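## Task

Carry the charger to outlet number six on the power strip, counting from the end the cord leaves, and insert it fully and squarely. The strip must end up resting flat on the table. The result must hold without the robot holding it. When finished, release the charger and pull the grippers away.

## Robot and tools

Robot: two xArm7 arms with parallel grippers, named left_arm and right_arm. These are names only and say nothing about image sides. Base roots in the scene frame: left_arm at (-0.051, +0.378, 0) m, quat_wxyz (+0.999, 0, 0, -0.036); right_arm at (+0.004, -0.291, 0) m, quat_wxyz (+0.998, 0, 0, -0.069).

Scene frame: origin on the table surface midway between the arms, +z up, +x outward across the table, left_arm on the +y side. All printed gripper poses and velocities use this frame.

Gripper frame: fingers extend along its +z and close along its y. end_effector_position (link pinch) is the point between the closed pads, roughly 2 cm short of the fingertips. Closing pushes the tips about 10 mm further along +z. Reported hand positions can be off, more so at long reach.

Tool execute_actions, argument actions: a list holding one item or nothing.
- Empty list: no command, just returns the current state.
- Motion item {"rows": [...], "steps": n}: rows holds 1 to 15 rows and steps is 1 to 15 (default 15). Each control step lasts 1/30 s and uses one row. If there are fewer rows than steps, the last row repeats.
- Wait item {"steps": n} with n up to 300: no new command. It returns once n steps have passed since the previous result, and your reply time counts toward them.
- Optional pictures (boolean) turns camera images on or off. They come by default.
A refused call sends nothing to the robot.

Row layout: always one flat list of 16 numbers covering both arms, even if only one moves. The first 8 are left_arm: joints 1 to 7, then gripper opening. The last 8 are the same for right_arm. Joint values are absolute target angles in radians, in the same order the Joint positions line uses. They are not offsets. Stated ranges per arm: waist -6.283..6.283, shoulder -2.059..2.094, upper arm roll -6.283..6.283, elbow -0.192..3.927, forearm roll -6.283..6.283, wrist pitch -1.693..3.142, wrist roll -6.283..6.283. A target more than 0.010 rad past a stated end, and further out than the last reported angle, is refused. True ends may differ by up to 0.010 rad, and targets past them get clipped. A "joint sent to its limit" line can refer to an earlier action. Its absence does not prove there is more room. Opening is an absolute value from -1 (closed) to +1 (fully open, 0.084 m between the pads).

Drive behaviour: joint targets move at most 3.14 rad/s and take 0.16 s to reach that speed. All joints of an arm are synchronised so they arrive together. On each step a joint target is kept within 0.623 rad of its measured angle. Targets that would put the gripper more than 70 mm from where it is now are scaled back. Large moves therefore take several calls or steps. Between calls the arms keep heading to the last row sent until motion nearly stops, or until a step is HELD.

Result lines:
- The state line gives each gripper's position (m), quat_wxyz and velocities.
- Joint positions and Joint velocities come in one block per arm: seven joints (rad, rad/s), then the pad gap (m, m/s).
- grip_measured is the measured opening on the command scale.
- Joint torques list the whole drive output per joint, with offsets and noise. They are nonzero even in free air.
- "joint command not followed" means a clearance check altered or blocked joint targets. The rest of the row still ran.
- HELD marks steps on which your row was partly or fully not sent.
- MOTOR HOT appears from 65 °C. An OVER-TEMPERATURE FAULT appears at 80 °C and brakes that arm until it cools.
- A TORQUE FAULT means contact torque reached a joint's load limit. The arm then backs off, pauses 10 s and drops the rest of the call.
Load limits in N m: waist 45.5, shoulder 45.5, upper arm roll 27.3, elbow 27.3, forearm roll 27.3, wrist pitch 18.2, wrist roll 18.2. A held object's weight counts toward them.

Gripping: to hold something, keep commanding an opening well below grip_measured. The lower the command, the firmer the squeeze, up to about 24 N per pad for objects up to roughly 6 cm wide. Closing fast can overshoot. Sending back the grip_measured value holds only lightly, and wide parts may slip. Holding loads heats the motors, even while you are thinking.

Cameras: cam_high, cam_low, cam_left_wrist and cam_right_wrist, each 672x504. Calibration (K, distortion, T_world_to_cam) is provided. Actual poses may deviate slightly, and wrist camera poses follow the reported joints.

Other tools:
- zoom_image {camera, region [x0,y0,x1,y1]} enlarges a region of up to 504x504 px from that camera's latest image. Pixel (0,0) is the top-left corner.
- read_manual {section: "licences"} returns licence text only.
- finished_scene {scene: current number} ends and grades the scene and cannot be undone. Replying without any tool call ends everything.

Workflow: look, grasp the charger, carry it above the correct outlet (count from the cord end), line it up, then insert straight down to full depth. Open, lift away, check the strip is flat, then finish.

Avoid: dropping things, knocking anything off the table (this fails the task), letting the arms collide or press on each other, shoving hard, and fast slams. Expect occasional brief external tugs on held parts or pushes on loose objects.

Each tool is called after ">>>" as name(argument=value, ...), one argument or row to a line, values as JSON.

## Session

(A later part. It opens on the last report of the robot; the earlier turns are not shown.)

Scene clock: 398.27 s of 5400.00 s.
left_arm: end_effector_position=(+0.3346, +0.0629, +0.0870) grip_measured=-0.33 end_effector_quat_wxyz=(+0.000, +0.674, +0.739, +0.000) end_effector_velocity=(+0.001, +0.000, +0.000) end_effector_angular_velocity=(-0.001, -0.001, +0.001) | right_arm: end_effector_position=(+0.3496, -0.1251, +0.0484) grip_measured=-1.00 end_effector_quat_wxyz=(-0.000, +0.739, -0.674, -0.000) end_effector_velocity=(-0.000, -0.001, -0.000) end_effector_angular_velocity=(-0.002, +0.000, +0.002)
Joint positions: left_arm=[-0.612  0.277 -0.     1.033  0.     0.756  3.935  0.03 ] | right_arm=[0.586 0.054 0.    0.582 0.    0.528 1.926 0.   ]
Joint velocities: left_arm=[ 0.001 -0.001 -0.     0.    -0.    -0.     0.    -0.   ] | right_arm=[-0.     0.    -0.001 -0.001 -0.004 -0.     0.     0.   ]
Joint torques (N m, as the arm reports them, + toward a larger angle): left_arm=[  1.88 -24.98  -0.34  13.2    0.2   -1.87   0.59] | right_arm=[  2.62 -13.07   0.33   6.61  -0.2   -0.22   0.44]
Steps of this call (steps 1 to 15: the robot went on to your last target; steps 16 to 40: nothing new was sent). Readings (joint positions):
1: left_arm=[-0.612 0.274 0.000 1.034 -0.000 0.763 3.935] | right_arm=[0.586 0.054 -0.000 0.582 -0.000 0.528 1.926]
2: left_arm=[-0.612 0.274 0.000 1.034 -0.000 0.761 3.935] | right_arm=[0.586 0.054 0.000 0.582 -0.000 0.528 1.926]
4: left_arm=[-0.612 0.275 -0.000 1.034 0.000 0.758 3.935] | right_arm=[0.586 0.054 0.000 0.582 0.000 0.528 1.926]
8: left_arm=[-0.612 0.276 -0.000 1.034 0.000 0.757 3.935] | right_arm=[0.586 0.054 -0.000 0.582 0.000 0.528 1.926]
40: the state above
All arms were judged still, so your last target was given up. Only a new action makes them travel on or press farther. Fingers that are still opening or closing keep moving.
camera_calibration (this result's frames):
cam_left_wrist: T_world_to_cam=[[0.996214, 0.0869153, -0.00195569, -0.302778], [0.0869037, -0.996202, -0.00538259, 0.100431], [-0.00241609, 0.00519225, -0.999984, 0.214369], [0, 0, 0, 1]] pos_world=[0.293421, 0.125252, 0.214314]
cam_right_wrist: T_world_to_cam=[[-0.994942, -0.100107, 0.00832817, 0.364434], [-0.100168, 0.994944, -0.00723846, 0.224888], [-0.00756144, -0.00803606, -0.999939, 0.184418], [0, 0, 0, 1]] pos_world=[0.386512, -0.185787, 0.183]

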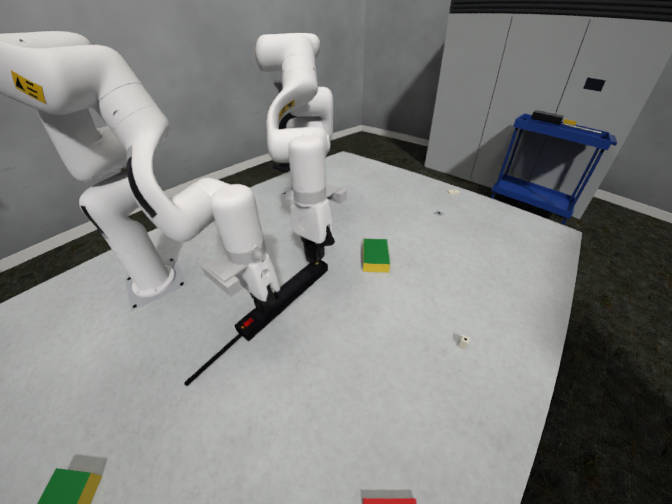

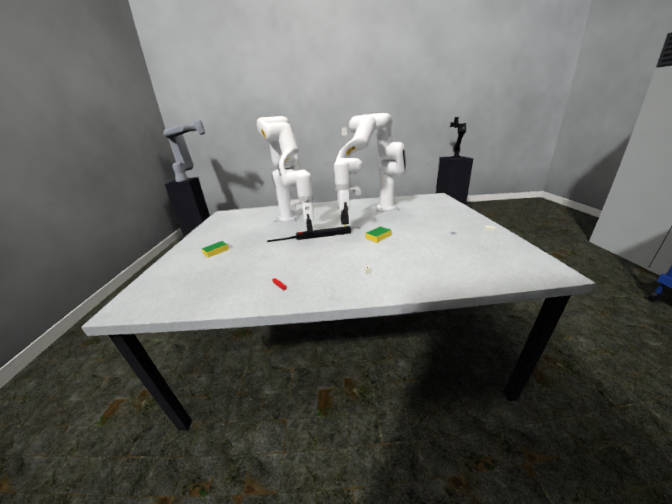

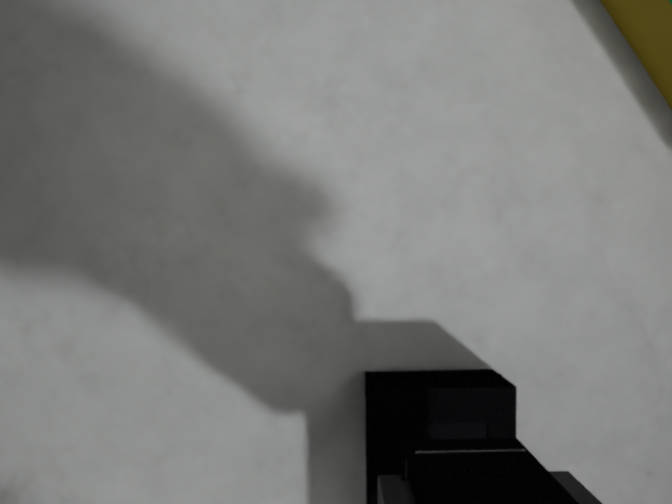

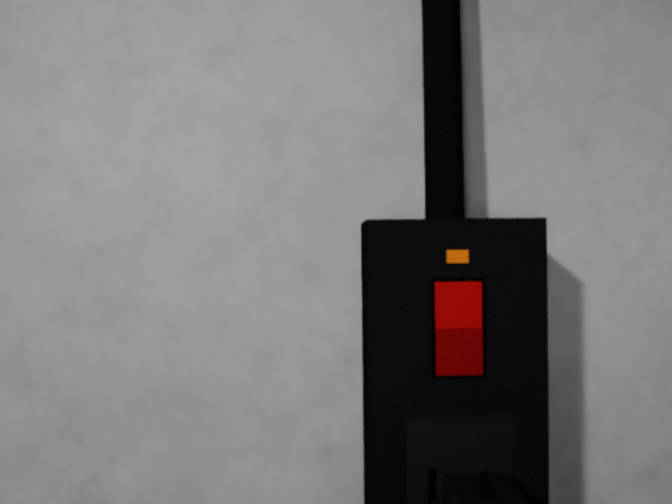

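>>> execute_actions(
  actions=[
    {"rows": [[-0.6118,0.2778,0,1.0326,0,0.7548,3.9348,-1, 0.5859,0.0542,0,0.582,0,0.5278,1.926,-1],[-0.6118,0.2787,0,1.0322,0,0.7535,3.9348,-1, 0.5859,0.0542,0,0.582,0,0.5278,1.926,-1],[-0.6118,0.2797,0,1.0319,0,0.7522,3.9348,-1, 0.5859,0.0542,0,0.582,0,0.5278,1.926,-1],[-0.6118,0.2806,0,1.0316,0,0.7510,3.9348,-1, 0.5859,0.0542,0,0.582,0,0.5278,1.926,-1],[-0.6118,0.2816,0,1.0312,0,0.7496,3.9348,-1, 0.5859,0.0542,0,0.582,0,0.5278,1.926,-1],[-0.6118,0.2825,0,1.0309,0,0.7484,3.9348,-1, 0.5859,0.0542,0,0.582,0,0.5278,1.926,-1],[-0.6118,0.2835,0,1.0306,0,0.7471,3.9348,-1, 0.5859,0.0542,0,0.582,0,0.5278,1.926,-1],[-0.6118,0.2844,0,1.0302,0,0.7458,3.9348,-1, 0.5859,0.0542,0,0.582,0,0.5278,1.926,-1],[-0.6118,0.2854,0,1.0299,0,0.7445,3.9348,-1, 0.5859,0.0542,0,0.582,0,0.5278,1.926,-1],[-0.6118,0.2864,0,1.0296,0,0.7432,3.9348,-1, 0.5859,0.0542,0,0.582,0,0.5278,1.926,-1],[-0.6118,0.2873,0,1.0293,0,0.7420,3.9348,-1, 0.5859,0.0542,0,0.582,0,0.5278,1.926,-1],[-0.6118,0.2883,0,1.0289,0,0.7406,3.9348,-1, 0.5859,0.0542,0,0.582,0,0.5278,1.926,-1],[-0.6118,0.2893,0,1.0286,0,0.7393,3.9348,-1, 0.5859,0.0542,0,0.582,0,0.5278,1.926,-1],[-0.6118,0.2902,0,1.0283,0,0.7381,3.9348,-1, 0.5859,0.0542,0,0.582,0,0.5278,1.926,-1]], "steps": 15},
  ],
  pictures=false,
)

>>> execute_actions(
  actions=[
    {"rows": [[-0.6118,0.2912,0,1.0280,0,0.7368,3.9348,-1, 0.5859,0.0542,0,0.582,0,0.5278,1.926,-1],[-0.6118,0.2912,0,1.0280,0,0.7368,3.9348,-1, 0.5859,0.0542,0,0.582,0,0.5278,1.926,-1],[-0.6118,0.2922,0,1.0277,0,0.7355,3.9348,-1, 0.5859,0.0542,0,0.582,0,0.5278,1.926,-1],[-0.6118,0.2922,0,1.0277,0,0.7355,3.9348,-1, 0.5859,0.0542,0,0.582,0,0.5278,1.926,-1],[-0.6118,0.2932,0,1.0274,0,0.7342,3.9348,-1, 0.5859,0.0542,0,0.582,0,0.5278,1.926,-1],[-0.6118,0.2932,0,1.0274,0,0.7342,3.9348,-1, 0.5859,0.0542,0,0.582,0,0.5278,1.926,-1],[-0.6118,0.2941,0,1.0271,0,0.7330,3.9348,-1, 0.5859,0.0542,0,0.582,0,0.5278,1.926,-1],[-0.6118,0.2941,0,1.0271,0,0.7330,3.9348,-1, 0.5859,0.0542,0,0.582,0,0.5278,1.926,-1],[-0.6118,0.2951,0,1.0268,0,0.7317,3.9348,-1, 0.5859,0.0542,0,0.582,0,0.5278,1.926,-1],[-0.6118,0.2951,0,1.0268,0,0.7317,3.9348,-1, 0.5859,0.0542,0,0.582,0,0.5278,1.926,-1],[-0.6118,0.2961,0,1.0265,0,0.7304,3.9348,-1, 0.5859,0.0542,0,0.582,0,0.5278,1.926,-1]], "steps": 15},
  ],
  pictures=false,
)

Scene clock: 429.87 s of 5400.00 s.
left_arm: end_effector_position=(+0.3345, +0.0629, +0.0813) grip_measured=-0.33 end_effector_quat_wxyz=(-0.000, +0.674, +0.739, +0.000) end_effector_velocity=(-0.001, +0.000, -0.014) end_effector_angular_velocity=(+0.001, +0.002, +0.000) | right_arm: end_effector_position=(+0.3496, -0.1251, +0.0484) grip_measured=-1.00 end_effector_quat_wxyz=(-0.000, +0.739, -0.674, -0.000) end_effector_velocity=(+0.000, +0.000, -0.000) end_effector_angular_velocity=(-0.000, -0.000, +0.001)
Joint positions: left_arm=[-0.612  0.288  0.     1.029  0.     0.741  3.935  0.03 ] | right_arm=[0.586 0.054 0.    0.582 0.    0.528 1.926 0.   ]
Joint velocities: left_arm=[-0.001  0.027  0.001 -0.009 -0.001 -0.033  0.    -0.   ] | right_arm=[ 0.001  0.001  0.     0.001 -0.    -0.    -0.     0.   ]
Joint torques (N m, as the arm reports them, + toward a larger angle): left_arm=[  1.65 -25.07  -0.3   13.08   0.16  -1.92   0.53] | right_arm=[  2.48 -13.27   0.16   6.83  -0.15  -0.43   0.34]
Steps of this call (steps 1 to 90: nothing new was sent; then 28.10 s passed at rest; steps 91 to 105: all 15 steps of this action). Readings (joint positions):
91: left_arm=[-0.612 0.277 -0.000 1.033 0.000 0.756 3.935] | right_arm=[0.586 0.054 0.000 0.582 0.000 0.528 1.926]
92: left_arm=[-0.612 0.277 -0.000 1.033 0.000 0.756 3.935] | right_arm=[0.586 0.054 0.000 0.582 -0.000 0.528 1.926]
94: left_arm=[-0.612 0.278 -0.000 1.033 0.000 0.754 3.935] | right_arm=[0.586 0.054 -0.000 0.582 -0.000 0.528 1.926]
98: left_arm=[-0.612 0.281 0.000 1.031 -0.000 0.750 3.935] | right_arm=[0.586 0.054 -0.000 0.582 -0.000 0.528 1.926]
105: the state above

Scene clock: 430.37 s of 5400.00 s.
left_arm: end_effector_position=(+0.3346, +0.0628, +0.0774) grip_measured=-0.33 end_effector_quat_wxyz=(+0.000, +0.674, +0.739, -0.000) end_effector_velocity=(-0.001, +0.000, -0.003) end_effector_angular_velocity=(+0.002, +0.001, -0.002) | right_arm: end_effector_position=(+0.3496, -0.1251, +0.0484) grip_measured=-1.00 end_effector_quat_wxyz=(-0.000, +0.739, -0.674, -0.000) end_effector_velocity=(-0.000, -0.000, -0.001) end_effector_angular_velocity=(-0.001, +0.001, -0.001)
Joint positions: left_arm=[-0.612  0.296 -0.     1.027 -0.     0.731  3.935  0.03 ] | right_arm=[ 0.586  0.054  0.     0.582 -0.     0.528  1.926  0.   ]
Joint velocities: left_arm=[-0.002  0.005  0.001 -0.004  0.001 -0.007 -0.     0.   ] | right_arm=[-0.     0.001 -0.001 -0.001 -0.    -0.001 -0.     0.   ]
Joint torques (N m, as the arm reports them, + toward a larger angle): left_arm=[  1.81 -24.93  -0.23  12.82   0.14  -1.81   0.59] | right_arm=[  2.7  -12.73   0.48   6.74   0.    -0.28   0.43]
Steps of this call (steps 1 to 15: all 15 steps of this action). Readings (joint positions):
1: left_arm=[-0.612 0.289 0.000 1.029 -0.000 0.740 3.935] | right_arm=[0.586 0.054 -0.000 0.582 -0.000 0.528 1.926]
2: left_arm=[-0.612 0.289 0.000 1.029 -0.000 0.739 3.935] | right_arm=[0.586 0.054 -0.000 0.582 -0.000 0.528 1.926]
4: left_arm=[-0.612 0.290 0.000 1.028 -0.000 0.738 3.935] | right_arm=[0.586 0.054 0.000 0.582 0.000 0.528 1.926]
8: left_arm=[-0.612 0.293 -0.000 1.028 0.000 0.735 3.935] | right_arm=[0.586 0.054 0.000 0.582 0.000 0.528 1.926]
15: the state above

>>> execute_actions(
  actions=[
    {"rows": [[-0.6118,0.2971,0,1.0262,0,0.7291,3.9348,-1, 0.5859,0.0542,0,0.582,0,0.5278,1.926,-1],[-0.6118,0.2971,0,1.0262,0,0.7291,3.9348,-1, 0.5859,0.0542,0,0.582,0,0.5278,1.926,-1],[-0.6118,0.2981,0,1.0259,0,0.7278,3.9348,-1, 0.5859,0.0542,0,0.582,0,0.5278,1.926,-1],[-0.6118,0.2981,0,1.0259,0,0.7278,3.9348,-1, 0.5859,0.0542,0,0.582,0,0.5278,1.926,-1],[-0.6118,0.2991,0,1.0256,0,0.7265,3.9348,-1, 0.5859,0.0542,0,0.582,0,0.5278,1.926,-1],[-0.6118,0.2991,0,1.0256,0,0.7265,3.9348,-1, 0.5859,0.0542,0,0.582,0,0.5278,1.926,-1],[-0.6118,0.3001,0,1.0253,0,0.7252,3.9348,-1, 0.5859,0.0542,0,0.582,0,0.5278,1.926,-1],[-0.6118,0.3001,0,1.0253,0,0.7252,3.9348,-1, 0.5859,0.0542,0,0.582,0,0.5278,1.926,-1],[-0.6118,0.3010,0,1.0250,0,0.7240,3.9348,-1, 0.5859,0.0542,0,0.582,0,0.5278,1.926,-1],[-0.6118,0.3010,0,1.0250,0,0.7240,3.9348,-1, 0.5859,0.0542,0,0.582,0,0.5278,1.926,-1],[-0.6118,0.3020,0,1.0247,0,0.7227,3.9348,-1, 0.5859,0.0542,0,0.582,0,0.5278,1.926,-1]], "steps": 15},
  ],
  pictures=false,
)

Scene clock: 451.67 s of 5400.00 s.
left_arm: end_effector_position=(+0.3345, +0.0629, +0.0742) grip_measured=-0.33 end_effector_quat_wxyz=(-0.000, +0.674, +0.739, -0.000) end_effector_velocity=(+0.000, -0.000, -0.002) end_effector_angular_velocity=(-0.001, -0.001, -0.000) | right_arm: end_effector_position=(+0.3496, -0.1251, +0.0484) grip_measured=-1.00 end_effector_quat_wxyz=(-0.000, +0.739, -0.674, -0.000) end_effector_velocity=(-0.001, -0.000, -0.000) end_effector_angular_velocity=(-0.001, +0.002, +0.000)
Joint positions: left_arm=[-0.612  0.302 -0.     1.025 -0.     0.723  3.935  0.03 ] | right_arm=[ 0.586  0.054  0.     0.582 -0.     0.528  1.926  0.   ]
Joint velocities: left_arm=[-0.     0.004  0.    -0.002 -0.    -0.007  0.    -0.   ] | right_arm=[-0.     0.     0.    -0.    -0.001  0.001  0.     0.   ]
Joint torques (N m, as the arm reports them, + toward a larger angle): left_arm=[  2.3  -24.89   0.08  12.54   0.21  -1.62   0.54] | right_arm=[  2.27 -13.19   0.51   6.51  -0.21  -0.13   0.45]
Steps of this call (steps 1 to 15: the robot went on to your last target; steps 16 to 90: nothing new was sent; then 17.80 s passed at rest; steps 91 to 105: all 15 steps of this action). Readings (joint positions):
91: left_arm=[-0.612 0.296 -0.000 1.027 -0.000 0.730 3.935] | right_arm=[0.586 0.054 0.000 0.582 -0.000 0.528 1.926]
92: left_arm=[-0.612 0.296 -0.000 1.026 0.000 0.730 3.935] | right_arm=[0.586 0.054 0.000 0.582 -0.000 0.528 1.926]
94: left_arm=[-0.612 0.297 -0.000 1.026 0.000 0.729 3.935] | right_arm=[0.586 0.054 -0.000 0.582 -0.000 0.528 1.926]
98: left_arm=[-0.612 0.299 -0.000 1.026 -0.000 0.727 3.935] | right_arm=[0.586 0.054 0.000 0.582 0.000 0.528 1.926]
105: the state above

>>> execute_actions(
  actions=[
    {"rows": [[-0.6118,0.3030,0,1.0244,0,0.7214,3.9348,-1, 0.5859,0.0542,0,0.582,0,0.5278,1.926,-1],[-0.6118,0.3040,0,1.0242,0,0.7202,3.9348,-1, 0.5859,0.0542,0,0.582,0,0.5278,1.926,-1],[-0.6118,0.3050,0,1.0239,0,0.7189,3.9348,-1, 0.5859,0.0542,0,0.582,0,0.5278,1.926,-1],[-0.6118,0.3060,0,1.0236,0,0.7176,3.9348,-1, 0.5859,0.0542,0,0.582,0,0.5278,1.926,-1],[-0.6118,0.3070,0,1.0234,0,0.7164,3.9348,-1, 0.5859,0.0542,0,0.582,0,0.5278,1.926,-1],[-0.6118,0.3080,0,1.0231,0,0.7151,3.9348,-1, 0.5859,0.0542,0,0.582,0,0.5278,1.926,-1],[-0.6118,0.3090,0,1.0228,0,0.7138,3.9348,-1, 0.5859,0.0542,0,0.582,0,0.5278,1.926,-1],[-0.6118,0.3100,0,1.0226,0,0.7126,3.9348,-1, 0.5859,0.0542,0,0.582,0,0.5278,1.926,-1],[-0.6118,0.3110,0,1.0223,0,0.7113,3.9348,-1, 0.5859,0.0542,0,0.582,0,0.5278,1.926,-1],[-0.6118,0.3121,0,1.0220,0,0.7099,3.9348,-1, 0.5859,0.0542,0,0.582,0,0.5278,1.926,-1],[-0.6118,0.3131,0,1.0218,0,0.7087,3.9348,-1, 0.5859,0.0542,0,0.582,0,0.5278,1.926,-1],[-0.6118,0.3141,0,1.0215,0,0.7074,3.9348,-1, 0.5859,0.0542,0,0.582,0,0.5278,1.926,-1],[-0.6118,0.3151,0,1.0213,0,0.7062,3.9348,-1, 0.5859,0.0542,0,0.582,0,0.5278,1.926,-1],[-0.6118,0.3161,0,1.0210,0,0.7049,3.9348,-1, 0.5859,0.0542,0,0.582,0,0.5278,1.926,-1]], "steps": 15},
  ],
  pictures=false,
)

>>> execute_actions(
  actions=[
    {"steps": 20},
  ],
)

Scene clock: 477.27 s of 5400.00 s.
left_arm: end_effector_position=(+0.3346, +0.0629, +0.0683) grip_measured=-0.33 end_effector_quat_wxyz=(-0.000, +0.674, +0.739, +0.000) end_effector_velocity=(+0.002, +0.001, -0.012) end_effector_angular_velocity=(-0.001, -0.003, +0.004) | right_arm: end_effector_position=(+0.3496, -0.1251, +0.0484) grip_measured=-1.00 end_effector_quat_wxyz=(-0.000, +0.739, -0.674, -0.000) end_effector_velocity=(+0.001, +0.000, +0.001) end_effector_angular_velocity=(+0.001, -0.002, +0.000)
Joint positions: left_arm=[-0.612  0.314  0.     1.022  0.     0.708  3.935  0.03 ] | right_arm=[ 0.586  0.054 -0.     0.582  0.     0.528  1.926  0.   ]
Joint velocities: left_arm=[ 0.001  0.026  0.003 -0.004  0.    -0.033 -0.001 -0.   ] | right_arm=[-0.    -0.001  0.     0.001 -0.001 -0.     0.     0.   ]
Joint torques (N m, as the arm reports them, + toward a larger angle): left_arm=[  2.07 -25.15  -0.08  12.43   0.25  -1.59   0.64] | right_arm=[  2.44 -13.12   0.25   6.71  -0.11  -0.19   0.35]
Steps of this call (steps 1 to 15: the robot went on to your last target; steps 16 to 90: nothing new was sent; then 22.10 s passed at rest; steps 91 to 105: all 15 steps of this action). Readings (joint positions):
91: left_arm=[-0.612 0.302 -0.000 1.025 -0.000 0.723 3.935] | right_arm=[0.586 0.054 -0.000 0.582 -0.000 0.528 1.926]
92: left_arm=[-0.612 0.302 0.000 1.025 0.000 0.722 3.935] | right_arm=[0.586 0.054 0.000 0.582 0.000 0.528 1.926]
94: left_arm=[-0.612 0.303 0.000 1.024 0.000 0.721 3.935] | right_arm=[0.586 0.054 -0.000 0.582 0.000 0.528 1.926]
98: left_arm=[-0.612 0.307 0.000 1.023 0.000 0.717 3.935] | right_arm=[0.586 0.054 -0.000 0.582 -0.000 0.528 1.926]
105: the state above

Scene clock: 477.93 s of 5400.00 s.
left_arm: end_effector_position=(+0.3346, +0.0627, +0.0674) grip_measured=-0.33 end_effector_quat_wxyz=(+0.000, +0.674, +0.739, -0.000) end_effector_velocity=(+0.000, +0.001, -0.001) end_effector_angular_velocity=(+0.001, +0.001, +0.000) | right_arm: end_effector_position=(+0.3496, -0.1251, +0.0484) grip_measured=-1.00 end_effector_quat_wxyz=(-0.000, +0.739, -0.674, -0.000) end_effector_velocity=(+0.001, -0.000, +0.001) end_effector_angular_velocity=(+0.002, -0.002, -0.002)
Joint positions: left_arm=[-0.612  0.316 -0.     1.021 -0.     0.705  3.935  0.03 ] | right_arm=[ 0.586  0.054 -0.     0.582 -0.     0.528  1.926  0.   ]
Joint velocities: left_arm=[ 0.001  0.002  0.    -0.     0.001 -0.001  0.     0.   ] | right_arm=[-0.    -0.003 -0.001 -0.     0.001 -0.001  0.     0.   ]
Joint torques (N m, as the arm reports them, + toward a larger angle): left_arm=[  2.39 -20.5    0.17  11.59   0.36  -2.68   0.67] | right_arm=[  2.32 -12.65   0.33   6.65  -0.25  -0.35   0.51]
Steps of this call (steps 1 to 15: the robot went on to your last target; steps 16 to 20: nothing new was sent). Readings (joint positions):
1: left_arm=[-0.612 0.314 0.000 1.022 -0.000 0.707 3.935] | right_arm=[0.586 0.054 -0.000 0.582 -0.000 0.528 1.926]
2: left_arm=[-0.612 0.314 0.000 1.022 -0.000 0.707 3.935] | right_arm=[0.586 0.054 -0.000 0.582 0.000 0.528 1.926]
4: left_arm=[-0.612 0.314 0.000 1.021 -0.000 0.707 3.935] | right_arm=[0.586 0.054 -0.000 0.582 -0.000 0.528 1.926]
8: left_arm=[-0.612 0.315 -0.000 1.021 -0.000 0.706 3.935] | right_arm=[0.586 0.054 -0.000 0.582 -0.000 0.528 1.926]
20: the state above
All arms were judged still, so your last target was given up. Only a new action makes them travel on or press farther. Fingers that are still opening or closing keep moving.
camera_calibration (this result's frames):
cam_left_wrist: T_world_to_cam=[[0.996222, 0.0868257, -0.00155297, -0.302916], [0.0868171, -0.996212, -0.00492429, 0.10015], [-0.00197464, 0.00477087, -0.999987, 0.19461], [0, 0, 0, 1]] pos_world=[0.293462, 0.125143, 0.19463]
cam_right_wrist: T_world_to_cam=[[-0.994942, -0.100107, 0.0083271, 0.364435], [-0.100168, 0.994944, -0.00723815, 0.224888], [-0.00756042, -0.00803564, -0.999939, 0.184418], [0, 0, 0, 1]] pos_world=[0.386512, -0.185787, 0.183]

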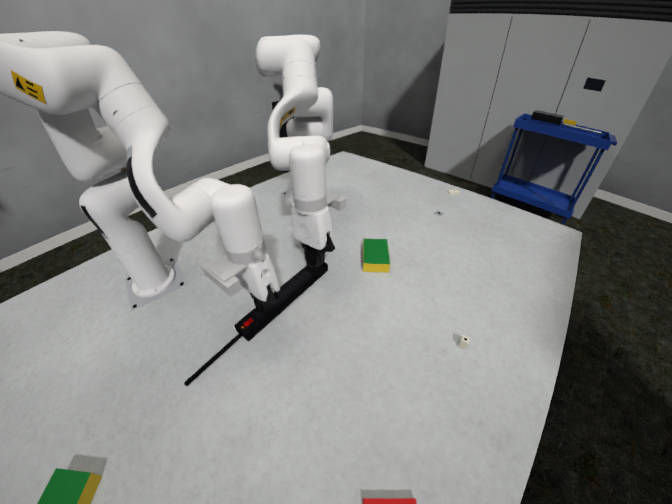

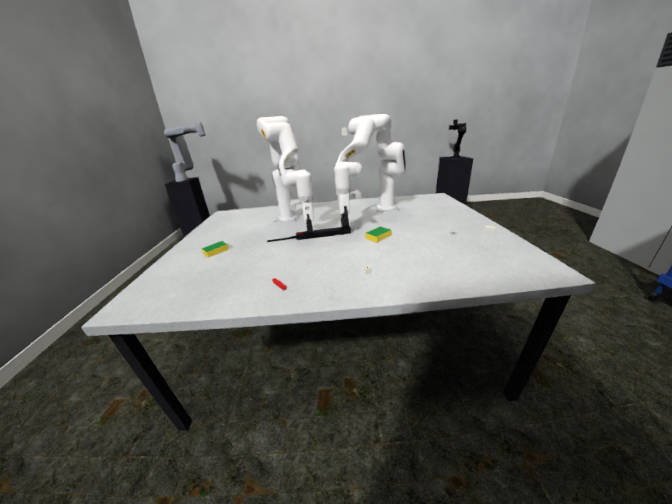

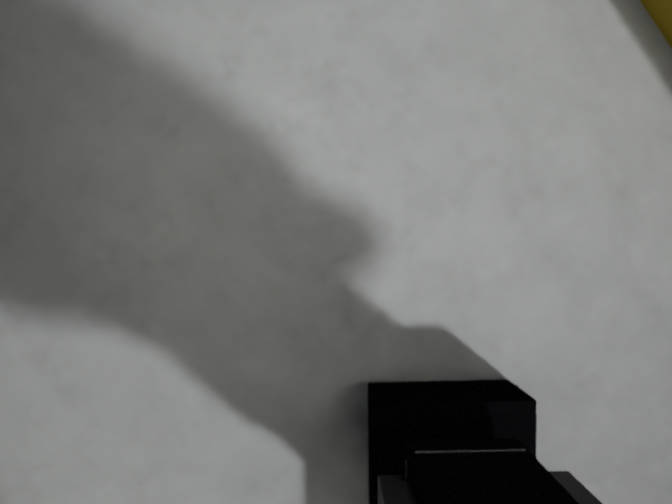

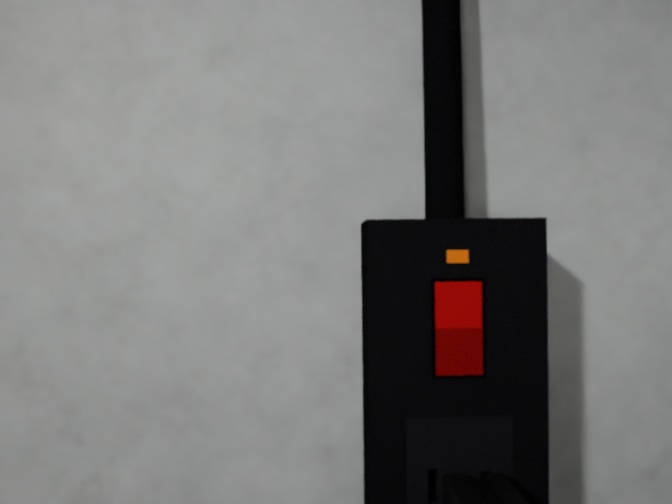

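>>> execute_actions(
  actions=[
    {"rows": [[-0.6118,0.3171,0,1.0208,0,0.7037,3.9348,-1, 0.5859,0.0542,0,0.582,0,0.5278,1.926,-1],[-0.6118,0.3182,0,1.0205,0,0.7023,3.9348,-1, 0.5859,0.0542,0,0.582,0,0.5278,1.926,-1],[-0.6118,0.3192,0,1.0203,0,0.7011,3.9348,-1, 0.5859,0.0542,0,0.582,0,0.5278,1.926,-1],[-0.6118,0.3202,0,1.0200,0,0.6998,3.9348,-1, 0.5859,0.0542,0,0.582,0,0.5278,1.926,-1],[-0.6118,0.3212,0,1.0198,0,0.6986,3.9348,-1, 0.5859,0.0542,0,0.582,0,0.5278,1.926,-1],[-0.6118,0.3223,0,1.0196,0,0.6973,3.9348,-1, 0.5859,0.0542,0,0.582,0,0.5278,1.926,-1],[-0.6118,0.3233,0,1.0193,0,0.6960,3.9348,-1, 0.5859,0.0542,0,0.582,0,0.5278,1.926,-1],[-0.6118,0.3243,0,1.0191,0,0.6948,3.9348,-1, 0.5859,0.0542,0,0.582,0,0.5278,1.926,-1],[-0.6118,0.3254,0,1.0189,0,0.6935,3.9348,-1, 0.5859,0.0542,0,0.582,0,0.5278,1.926,-1],[-0.6118,0.3264,0,1.0187,0,0.6923,3.9348,-1, 0.5859,0.0542,0,0.582,0,0.5278,1.926,-1]], "steps": 15},
  ],
  pictures=false,
)

>>> execute_actions(
  actions=[
    {"steps": 25},
  ],
)

Scene clock: 492.47 s of 5400.00 s.
left_arm: end_effector_position=(+0.3347, +0.0627, +0.0623) grip_measured=-0.33 end_effector_quat_wxyz=(+0.000, +0.674, +0.739, +0.000) end_effector_velocity=(-0.001, -0.000, -0.002) end_effector_angular_velocity=(+0.001, +0.001, -0.001) | right_arm: end_effector_position=(+0.3496, -0.1251, +0.0484) grip_measured=-1.00 end_effector_quat_wxyz=(+0.000, +0.739, -0.674, -0.000) end_effector_velocity=(+0.001, -0.000, +0.001) end_effector_angular_velocity=(+0.001, -0.002, -0.002)
Joint positions: left_arm=[-0.612  0.326 -0.     1.019 -0.     0.692  3.935  0.03 ] | right_arm=[0.586 0.054 0.    0.582 0.    0.528 1.926 0.   ]
Joint velocities: left_arm=[-0.002  0.003  0.001 -0.001  0.    -0.003 -0.    -0.   ] | right_arm=[ 0.    -0.001 -0.001  0.002  0.001  0.001  0.     0.   ]
Joint torques (N m, as the arm reports them, + toward a larger angle): left_arm=[  3.56 -19.28   0.96   9.7    0.77  -1.23   0.67] | right_arm=[  2.9  -13.06   0.3    6.66  -0.16  -0.23   0.35]
Steps of this call (steps 1 to 90: nothing new was sent; then 11.03 s passed at rest; steps 91 to 105: all 15 steps of this action). Readings (joint positions):
91: left_arm=[-0.612 0.316 -0.000 1.021 -0.000 0.705 3.935] | right_arm=[0.586 0.054 -0.000 0.582 -0.000 0.528 1.926]
92: left_arm=[-0.612 0.316 -0.000 1.021 -0.000 0.705 3.935] | right_arm=[0.586 0.054 -0.000 0.582 0.000 0.528 1.926]
94: left_arm=[-0.612 0.317 -0.000 1.021 -0.000 0.704 3.935] | right_arm=[0.586 0.054 -0.000 0.582 -0.000 0.528 1.926]
98: left_arm=[-0.612 0.321 -0.000 1.020 -0.000 0.698 3.935] | right_arm=[0.586 0.054 0.000 0.582 0.000 0.528 1.926]
105: the state above

Scene clock: 493.30 s of 5400.00 s.
left_arm: end_effector_position=(+0.3347, +0.0628, +0.0621) grip_measured=-0.33 end_effector_quat_wxyz=(+0.000, +0.674, +0.739, +0.000) end_effector_velocity=(+0.000, +0.000, -0.000) end_effector_angular_velocity=(+0.000, +0.001, +0.000) | right_arm: end_effector_position=(+0.3496, -0.1251, +0.0484) grip_measured=-1.00 end_effector_quat_wxyz=(+0.000, +0.739, -0.674, -0.000) end_effector_velocity=(-0.000, -0.000, -0.000) end_effector_angular_velocity=(+0.000, -0.001, +0.000)
Joint positions: left_arm=[-0.612  0.326 -0.     1.019 -0.     0.692  3.935  0.03 ] | right_arm=[ 0.586  0.054  0.     0.582 -0.     0.528  1.926  0.   ]
Joint velocities: left_arm=[ 0.001  0.    -0.001 -0.    -0.     0.     0.001  0.   ] | right_arm=[ 0.    -0.001 -0.    -0.002 -0.    -0.002  0.     0.   ]
Joint torques (N m, as the arm reports them, + toward a larger angle): left_arm=[  3.89 -18.77   0.98   9.17   0.72  -0.91   0.69] | right_arm=[  2.82 -13.06   0.39   6.79  -0.04  -0.34   0.37]
Steps of this call (steps 1 to 15: the robot went on to your last target; steps 16 to 25: nothing new was sent). Readings (joint positions):
1: left_arm=[-0.612 0.326 -0.000 1.019 -0.000 0.692 3.935] | right_arm=[0.586 0.054 0.000 0.582 -0.000 0.528 1.926]
2: left_arm=[-0.612 0.326 -0.000 1.019 -0.000 0.692 3.935] | right_arm=[0.586 0.054 0.000 0.582 0.000 0.528 1.926]
4: left_arm=[-0.612 0.326 -0.000 1.019 -0.000 0.692 3.935] | right_arm=[0.586 0.054 0.000 0.582 0.000 0.528 1.926]
8: left_arm=[-0.612 0.326 -0.000 1.019 -0.000 0.692 3.935] | right_arm=[0.586 0.054 0.000 0.582 0.000 0.528 1.926]
25: the state above
All arms were judged still, so your last target was given up. Only a new action makes them travel on or press farther. Fingers that are still opening or closing keep moving.
camera_calibration (this result's frames):
cam_left_wrist: T_world_to_cam=[[0.996218, 0.0868724, -0.00168287, -0.302928], [0.0868629, -0.996207, -0.00509572, 0.100171], [-0.00211917, 0.00493027, -0.999986, 0.189423], [0, 0, 0, 1]] pos_world=[0.293483, 0.125173, 0.189421]
cam_right_wrist: T_world_to_cam=[[-0.994941, -0.10011, 0.00835507, 0.364422], [-0.100171, 0.994944, -0.00724822, 0.224893], [-0.00758721, -0.00804849, -0.999939, 0.184419], [0, 0, 0, 1]] pos_world=[0.386506, -0.185789, 0.182993]

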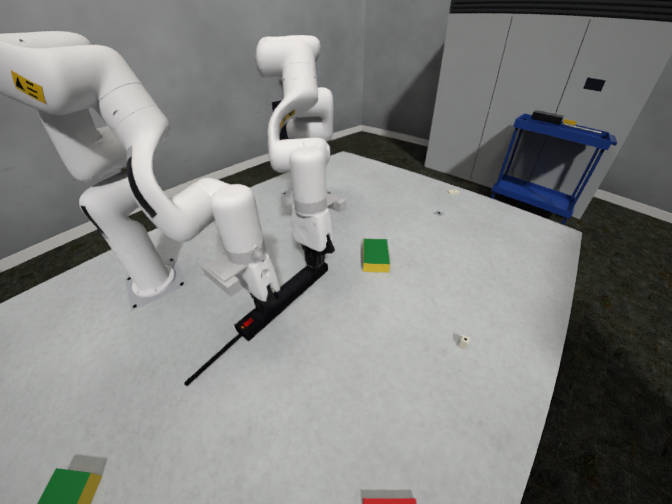

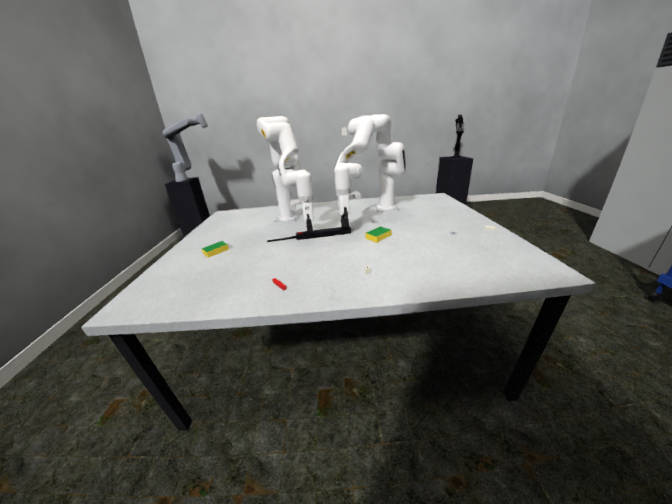

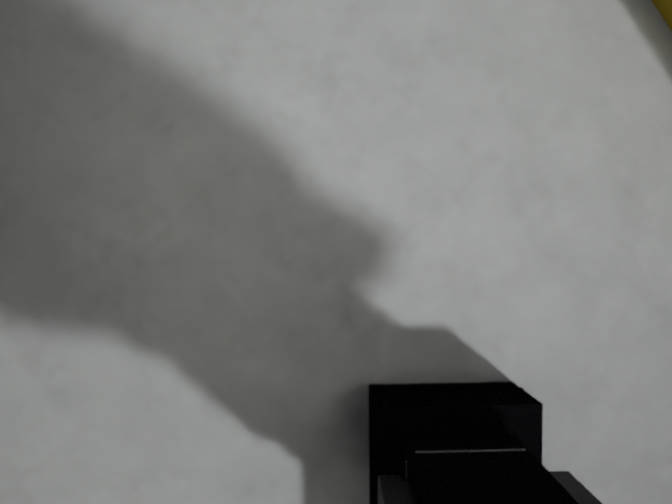

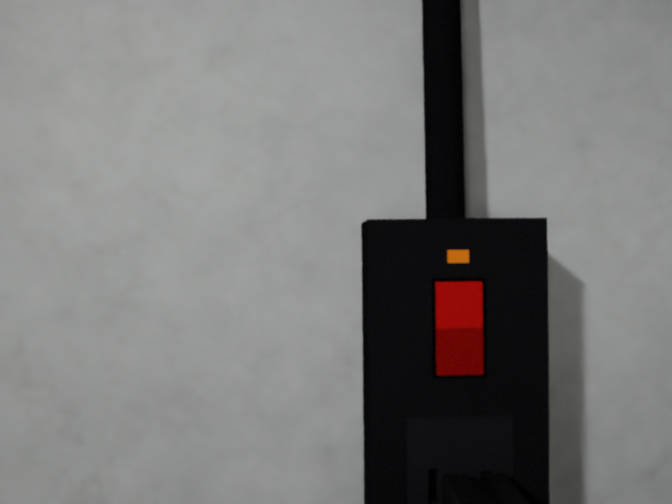

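>>> execute_actions(
  actions=[
    {"rows": [[-0.6118,0.3275,0,1.0184,0,0.6909,3.9348,-1, 0.5859,0.0542,0,0.582,0,0.5278,1.926,-1],[-0.6118,0.3275,0,1.0184,0,0.6909,3.9348,-1, 0.5859,0.0542,0,0.582,0,0.5278,1.926,-1],[-0.6118,0.3285,0,1.0182,0,0.6897,3.9348,-1, 0.5859,0.0542,0,0.582,0,0.5278,1.926,-1],[-0.6118,0.3285,0,1.0182,0,0.6897,3.9348,-1, 0.5859,0.0542,0,0.582,0,0.5278,1.926,-1],[-0.6118,0.3295,0,1.0180,0,0.6885,3.9348,-1, 0.5859,0.0542,0,0.582,0,0.5278,1.926,-1]], "steps": 15},
  ],
  pictures=false,
)

>>> execute_actions(
  actions=[
    {"steps": 15},
  ],
  pictures=false,
)

Scene clock: 505.93 s of 5400.00 s.
left_arm: end_effector_position=(+0.3346, +0.0629, +0.0611) grip_measured=-0.33 end_effector_quat_wxyz=(+0.000, +0.673, +0.739, +0.000) end_effector_velocity=(-0.000, -0.000, -0.000) end_effector_angular_velocity=(+0.000, +0.000, -0.001) | right_arm: end_effector_position=(+0.3496, -0.1251, +0.0484) grip_measured=-1.00 end_effector_quat_wxyz=(-0.000, +0.739, -0.674, -0.000) end_effector_velocity=(-0.000, -0.000, -0.000) end_effector_angular_velocity=(+0.000, +0.002, -0.002)
Joint positions: left_arm=[-0.612  0.328  0.     1.018 -0.     0.69   3.935  0.03 ] | right_arm=[ 0.586  0.054 -0.     0.582  0.     0.528  1.926  0.   ]
Joint velocities: left_arm=[-0.001  0.001  0.     0.     0.    -0.001  0.    -0.   ] | right_arm=[ 0.     0.    -0.001 -0.     0.002  0.001 -0.     0.   ]
Joint torques (N m, as the arm reports them, + toward a larger angle): left_arm=[  3.78 -14.06   0.9    8.39   0.85  -2.1    0.55] | right_arm=[  2.34 -12.68   0.18   6.98  -0.31  -0.45   0.39]
Steps of this call (steps 1 to 90: nothing new was sent; then 9.13 s passed at rest; steps 91 to 105: all 15 steps of this action). Readings (joint positions):
91: left_arm=[-0.612 0.326 -0.000 1.019 -0.000 0.692 3.935] | right_arm=[0.586 0.054 -0.000 0.582 0.000 0.528 1.926]
92: left_arm=[-0.612 0.327 0.000 1.019 0.000 0.692 3.935] | right_arm=[0.586 0.054 -0.000 0.582 -0.000 0.528 1.926]
94: left_arm=[-0.612 0.328 0.000 1.018 0.000 0.691 3.935] | right_arm=[0.586 0.054 0.000 0.582 0.000 0.528 1.926]
98: left_arm=[-0.612 0.328 0.000 1.018 -0.000 0.690 3.935] | right_arm=[0.586 0.054 -0.000 0.582 0.000 0.528 1.926]
105: the state above

Scene clock: 506.43 s of 5400.00 s.
left_arm: end_effector_position=(+0.3346, +0.0630, +0.0607) grip_measured=-0.33 end_effector_quat_wxyz=(-0.000, +0.673, +0.739, +0.000) end_effector_velocity=(-0.001, -0.001, -0.001) end_effector_angular_velocity=(+0.001, +0.001, -0.002) | right_arm: end_effector_position=(+0.3496, -0.1251, +0.0484) grip_measured=-1.00 end_effector_quat_wxyz=(-0.000, +0.739, -0.674, -0.000) end_effector_velocity=(-0.000, -0.000, -0.000) end_effector_angular_velocity=(+0.000, +0.000, -0.001)
Joint positions: left_arm=[-0.612  0.329  0.     1.018  0.     0.689  3.935  0.03 ] | right_arm=[ 0.586  0.054 -0.     0.582  0.     0.528  1.926  0.   ]
Joint velocities: left_arm=[-0.001  0.002 -0.001 -0.     0.001 -0.001 -0.     0.   ] | right_arm=[ 0.     0.    -0.    -0.001  0.001 -0.001 -0.     0.   ]
Joint torques (N m, as the arm reports them, + toward a larger angle): left_arm=[  3.02 -13.59   0.63   8.58   0.75  -2.35   0.68] | right_arm=[  2.2  -12.74   0.31   7.01  -0.14  -0.45   0.34]
Steps of this call (steps 1 to 15: the robot went on to your last target). Readings (joint positions):
1: left_arm=[-0.612 0.328 0.000 1.018 -0.000 0.690 3.935] | right_arm=[0.586 0.054 -0.000 0.582 -0.000 0.528 1.926]
2: left_arm=[-0.612 0.328 0.000 1.018 0.000 0.689 3.935] | right_arm=[0.586 0.054 -0.000 0.582 -0.000 0.528 1.926]
4: left_arm=[-0.612 0.329 0.000 1.018 0.000 0.689 3.935] | right_arm=[0.586 0.054 -0.000 0.582 -0.000 0.528 1.926]
8: left_arm=[-0.612 0.329 0.000 1.018 0.000 0.689 3.935] | right_arm=[0.586 0.054 -0.000 0.582 -0.000 0.528 1.926]
15: the state above
All arms were judged still, so your last target was given up. Only a new action makes them travel on or press farther. Fingers that are still opening or closing keep moving.

Bottomed out. Release and retreat.

>>> execute_actions(
  actions=[
    {"rows": [[-0.6118,0.3275,0,1.0184,0,0.6909,3.9348,-0.3, 0.5859,0.0542,0,0.582,0,0.5278,1.926,-1],[-0.6118,0.3275,0,1.0184,0,0.6909,3.9348,-0.1, 0.5859,0.0542,0,0.582,0,0.5278,1.926,-1],[-0.6118,0.3264,0,1.0187,0,0.6923,3.9348,0.4, 0.5859,0.0493,0,0.5827,0,0.5334,1.926,-1]], "steps": 15},
  ],
  pictures=false,
)

>>> execute_actions(
  actions=[
    {"rows": [[-0.6118,0.2768,0,1.0329,0,0.7561,3.9348,0.4, 0.5859,0.01,0,0.59,0,0.58,1.926,-1],[-0.6118,0.2768,0,1.0329,0,0.7561,3.9348,0.4, 0.5859,0.01,0,0.59,0,0.58,1.926,-1],[-0.6118,0.2768,0,1.0329,0,0.7561,3.9348,0.4, 0.5859,0.01,0,0.59,0,0.58,1.926,-1],[-0.6118,0.2768,0,1.0329,0,0.7561,3.9348,0.4, 0.5859,0.01,0,0.59,0,0.58,1.926,-1],[-0.6118,0.2768,0,1.0329,0,0.7561,3.9348,0.4, 0.5859,0.01,0,0.59,0,0.58,1.926,-1],[-0.6118,0.1855,0,1.0805,0,0.895,3.9348,0.4, 0.412,-0.225,0,0.641,0,0.866,1.77,-1]], "steps": 15},
  ],
  pictures=false,
)

>>> execute_actions(
  actions=[
    {"steps": 25},
  ],
)

Scene clock: 522.93 s of 5400.00 s.
left_arm: end_effector_position=(+0.3343, +0.0631, +0.0614) grip_measured=+0.39 end_effector_quat_wxyz=(-0.001, +0.674, +0.739, -0.000) end_effector_velocity=(+0.002, -0.001, +0.004) end_effector_angular_velocity=(-0.005, -0.006, +0.001) | right_arm: end_effector_position=(+0.3484, -0.1253, +0.0491) grip_measured=-1.00 end_effector_quat_wxyz=(+0.002, +0.739, -0.673, -0.001) end_effector_velocity=(-0.000, -0.001, +0.001) end_effector_angular_velocity=(-0.000, +0.002, -0.003)
Joint positions: left_arm=[-0.612  0.327  0.     1.018  0.     0.692  3.935  0.061] | right_arm=[0.586 0.05  0.    0.581 0.    0.534 1.926 0.   ]
Joint velocities: left_arm=[ 0.    -0.008 -0.     0.001 -0.     0.001 -0.     0.   ] | right_arm=[-0.    -0.002 -0.001 -0.     0.001  0.003 -0.     0.   ]
Joint torques (N m, as the arm reports them, + toward a larger angle): left_arm=[  1.73 -24.88  -0.23  12.54   0.1   -1.8    0.57] | right_arm=[  1.2  -16.68  -0.67  10.32  -0.39  -1.38   0.5 ]
Steps of this call (steps 1 to 90: nothing new was sent; then 13.00 s passed at rest; steps 91 to 105: all 15 steps of this action). Readings (joint positions):
91: left_arm=[-0.612 0.329 0.000 1.018 0.000 0.689 3.935] | right_arm=[0.586 0.054 -0.000 0.582 -0.000 0.528 1.926]
92: left_arm=[-0.612 0.329 0.000 1.018 0.000 0.689 3.935] | right_arm=[0.586 0.054 0.000 0.582 0.000 0.528 1.926]
94: left_arm=[-0.612 0.333 0.000 1.014 0.000 0.690 3.935] | right_arm=[0.586 0.053 0.000 0.582 0.000 0.529 1.926]
98: left_arm=[-0.612 0.331 0.000 1.015 0.000 0.692 3.935] | right_arm=[0.586 0.051 0.001 0.581 0.000 0.533 1.926]
105: the state above

Scene clock: 523.43 s of 5400.00 s.
left_arm: end_effector_position=(+0.3359, +0.0617, +0.1384) grip_measured=+0.39 end_effector_quat_wxyz=(+0.004, +0.674, +0.739, +0.000) end_effector_velocity=(-0.032, +0.027, -0.004) end_effector_angular_velocity=(+0.084, +0.103, +0.002) | right_arm: end_effector_position=(+0.3654, -0.1789, +0.1364) grip_measured=-1.00 end_effector_quat_wxyz=(-0.003, +0.732, -0.681, +0.002) end_effector_velocity=(+0.017, -0.140, +0.189) end_effector_angular_velocity=(+0.019, -0.050, -0.067)
Joint positions: left_arm=[-0.612  0.19  -0.     1.08   0.     0.882  3.935  0.061] | right_arm=[ 0.442 -0.185 -0.003  0.634 -0.     0.811  1.799  0.   ]
Joint velocities: left_arm=[ 0.    -0.034  0.001 -0.024 -0.001  0.144 -0.001 -0.   ] | right_arm=[-0.35  -0.498 -0.019  0.117  0.     0.562 -0.302  0.   ]
Joint torques (N m, as the arm reports them, + toward a larger angle): left_arm=[  1.6  -20.97  -0.17  12.83   0.17  -1.68   0.56] | right_arm=[ 8.44 -6.98  2.39 10.24 -0.26 -2.04  0.93]
Steps of this call (steps 1 to 15: all 15 steps of this action). Readings (joint positions):
1: left_arm=[-0.612 0.327 0.000 1.018 0.000 0.693 3.935] | right_arm=[0.586 0.050 0.000 0.581 0.000 0.535 1.926]
2: left_arm=[-0.612 0.324 0.000 1.019 0.000 0.698 3.935] | right_arm=[0.586 0.047 0.000 0.581 0.000 0.540 1.926]
4: left_arm=[-0.612 0.306 0.000 1.022 -0.000 0.724 3.935] | right_arm=[0.586 0.031 0.000 0.584 -0.000 0.559 1.926]
8: left_arm=[-0.612 0.271 -0.000 1.038 0.000 0.768 3.935] | right_arm=[0.575 0.001 0.002 0.591 -0.000 0.596 1.914]
15: the state above

Scene clock: 524.27 s of 5400.00 s.
left_arm: end_effector_position=(+0.3341, +0.0633, +0.1400) grip_measured=+0.39 end_effector_quat_wxyz=(-0.000, +0.674, +0.739, +0.000) end_effector_velocity=(-0.000, -0.000, +0.000) end_effector_angular_velocity=(-0.001, -0.000, +0.000) | right_arm: end_effector_position=(+0.3627, -0.1903, +0.1499) grip_measured=-1.00 end_effector_quat_wxyz=(+0.000, +0.733, -0.680, -0.000) end_effector_velocity=(+0.000, -0.001, +0.000) end_effector_angular_velocity=(-0.001, +0.000, -0.001)
Joint positions: left_arm=[-0.612  0.186  0.     1.08  -0.     0.895  3.935  0.061] | right_arm=[ 0.412 -0.225  0.     0.641  0.     0.866  1.77   0.   ]
Joint velocities: left_arm=[-0.    -0.001 -0.    -0.    -0.001  0.    -0.    -0.   ] | right_arm=[-0.001 -0.    -0.001  0.001 -0.001  0.001 -0.     0.   ]
Joint torques (N m, as the arm reports them, + toward a larger angle): left_arm=[  1.77 -23.37  -0.22  13.67   0.14  -1.78   0.52] | right_arm=[  1.62 -14.02  -0.69  14.31  -0.35  -1.86   0.5 ]
Steps of this call (steps 1 to 25: the robot went on to your last target). Readings (joint positions):
1: left_arm=[-0.612 0.190 -0.000 1.079 0.000 0.886 3.935] | right_arm=[0.432 -0.198 -0.003 0.637 -0.000 0.827 1.790]
2: left_arm=[-0.612 0.189 -0.000 1.078 -0.000 0.889 3.935] | right_arm=[0.426 -0.207 -0.003 0.639 -0.000 0.839 1.784]
4: left_arm=[-0.612 0.189 0.000 1.078 -0.000 0.892 3.935] | right_arm=[0.419 -0.215 -0.000 0.639 0.000 0.852 1.777]
8: left_arm=[-0.612 0.187 0.000 1.080 -0.000 0.894 3.935] | right_arm=[0.415 -0.221 0.001 0.639 0.000 0.863 1.772]
25: the state above
camera_calibration (this result's frames):
cam_left_wrist: T_world_to_cam=[[0.996213, 0.0869178, -0.00199586, -0.302229], [0.0869059, -0.996202, -0.00542079, 0.101149], [-0.00245944, 0.00522681, -0.999983, 0.26737], [0, 0, 0, 1]] pos_world=[0.292952, 0.125636, 0.267311]
cam_right_wrist: T_world_to_cam=[[-0.996568, -0.0823518, 0.00843425, 0.374027], [-0.0824137, 0.996572, -0.00726672, 0.285743], [-0.00780691, -0.00793688, -0.999938, 0.285647], [0, 0, 0, 1]] pos_world=[0.398522, -0.251694, 0.284551]

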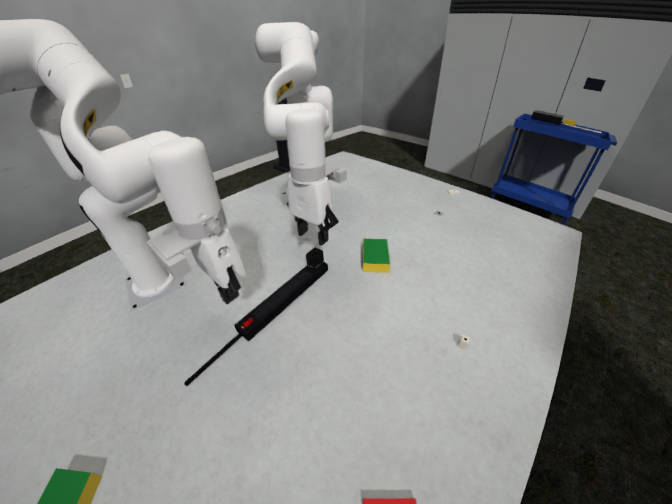

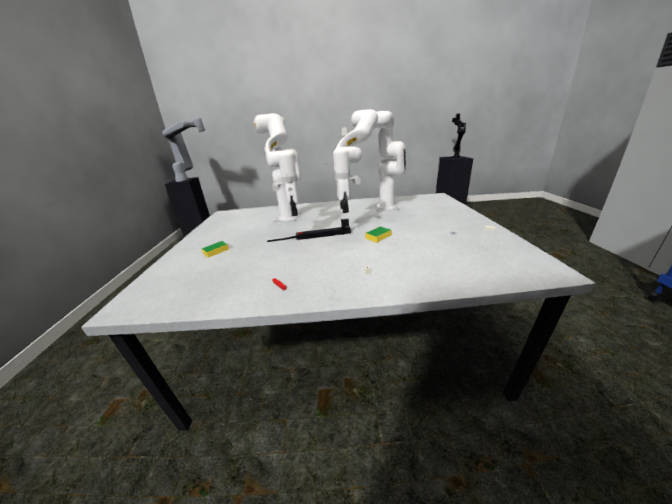

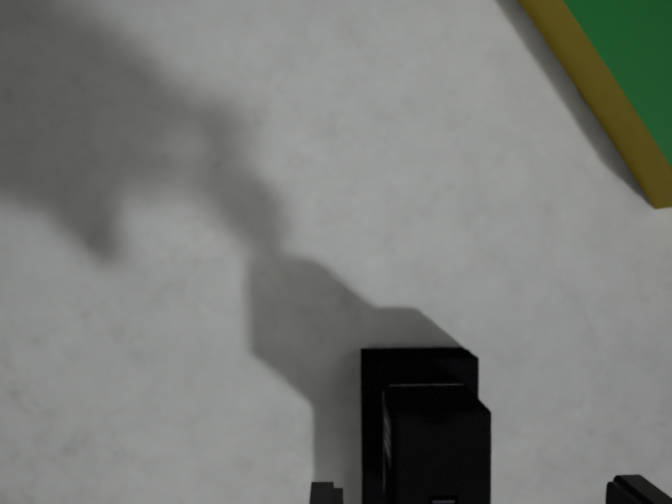

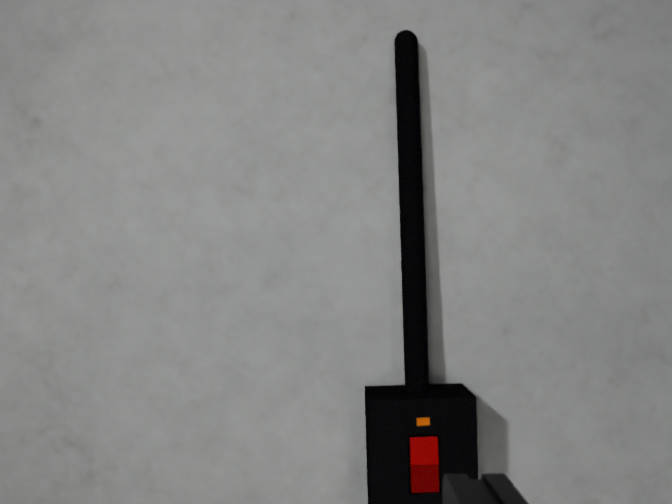

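>>> execute_actions(
  actions=[
    {"rows": [[-0.3,0.05,0,1.0805,0,1.03,3.9348,0.4, 0.2,-0.3,0,0.641,0,0.94,1.77,-1]], "steps": 15},
  ],
  pictures=false,
)

>>> execute_actions(
  actions=[
    {"steps": 15},
  ],
  pictures=false,
)

>>> finished_scene(
  scene=1,
)

Scene clock: 532.07 s of 5400.00 s.
left_arm: end_effector_position=(+0.3926, +0.1971, +0.1936) grip_measured=+0.39 end_effector_quat_wxyz=(+0.002, +0.556, +0.831, +0.001) end_effector_velocity=(+0.010, +0.082, +0.030) end_effector_angular_velocity=(+0.005, +0.021, +0.168) | right_arm: end_effector_position=(+0.3652, -0.2668, +0.1712) grip_measured=-1.00 end_effector_quat_wxyz=(-0.000, +0.659, -0.752, +0.000) end_effector_velocity=(-0.001, -0.013, +0.004) end_effector_angular_velocity=(+0.001, +0.001, -0.037)
Joint positions: left_arm=[-0.318  0.057  0.004  1.082  0.     1.02   3.935  0.061] | right_arm=[ 0.205 -0.298  0.001  0.641  0.     0.939  1.77   0.   ]
Joint velocities: left_arm=[ 0.2   -0.087 -0.033 -0.01  -0.001  0.098 -0.    -0.   ] | right_arm=[-0.038 -0.012  0.002  0.001  0.001  0.014 -0.     0.   ]
Joint torques (N m, as the arm reports them, + toward a larger angle): left_arm=[ -5.93 -18.33  -2.75  13.39   0.02  -1.65   0.61] | right_arm=[  1.85 -12.6   -0.5   14.53   0.02  -1.98   0.44]
Steps of this call (steps 1 to 15: the robot went on to your last target; steps 16 to 90: nothing new was sent; then 4.30 s passed at rest; steps 91 to 105: all 15 steps of this action). Readings (joint positions):
91: left_arm=[-0.612 0.185 -0.000 1.080 -0.000 0.895 3.935] | right_arm=[0.412 -0.225 0.000 0.641 0.000 0.866 1.770]
92: left_arm=[-0.608 0.184 -0.001 1.080 -0.000 0.897 3.935] | right_arm=[0.408 -0.226 0.001 0.641 0.000 0.868 1.770]
94: left_arm=[-0.573 0.169 -0.007 1.078 -0.000 0.915 3.935] | right_arm=[0.368 -0.240 0.006 0.640 0.000 0.883 1.770]
98: left_arm=[-0.463 0.121 0.002 1.082 0.000 0.959 3.935] | right_arm=[0.245 -0.285 -0.006 0.643 -0.000 0.923 1.770]
105: the state above

Scene clock: 532.57 s of 5400.00 s.
left_arm: end_effector_position=(+0.3927, +0.2037, +0.1957) grip_measured=+0.39 end_effector_quat_wxyz=(+0.000, +0.551, +0.835, +0.000) end_effector_velocity=(+0.001, +0.003, +0.001) end_effector_angular_velocity=(-0.000, -0.001, +0.006) | right_arm: end_effector_position=(+0.3652, -0.2687, +0.1719) grip_measured=-1.00 end_effector_quat_wxyz=(-0.000, +0.657, -0.754, +0.000) end_effector_velocity=(+0.000, -0.000, -0.000) end_effector_angular_velocity=(-0.000, -0.000, -0.001)
Joint positions: left_arm=[-0.301  0.05  -0.     1.08  -0.     1.03   3.935  0.061] | right_arm=[ 0.2   -0.3    0.     0.641  0.     0.94   1.77   0.   ]
Joint velocities: left_arm=[ 0.004 -0.002  0.002  0.     0.     0.     0.    -0.   ] | right_arm=[-0.001  0.    -0.    -0.    -0.    -0.     0.     0.   ]
Joint torques (N m, as the arm reports them, + toward a larger angle): left_arm=[  1.82 -21.06  -0.13  14.28   0.17  -1.72   0.56] | right_arm=[  1.38 -12.62  -0.19  14.73  -0.28  -1.89   0.27]
Steps of this call (steps 1 to 15: the robot went on to your last target). Readings (joint positions):
1: left_arm=[-0.313 0.055 0.003 1.081 0.000 1.023 3.935] | right_arm=[0.204 -0.299 0.001 0.641 0.000 0.939 1.770]
2: left_arm=[-0.310 0.054 0.001 1.081 0.000 1.025 3.935] | right_arm=[0.203 -0.299 0.001 0.641 0.000 0.939 1.770]
4: left_arm=[-0.306 0.053 -0.002 1.080 -0.000 1.028 3.935] | right_arm=[0.202 -0.299 0.001 0.641 0.000 0.940 1.770]
8: left_arm=[-0.303 0.051 -0.001 1.080 -0.000 1.029 3.935] | right_arm=[0.201 -0.300 0.000 0.641 0.000 0.940 1.770]
15: the state above

The scene is finished: the task was done.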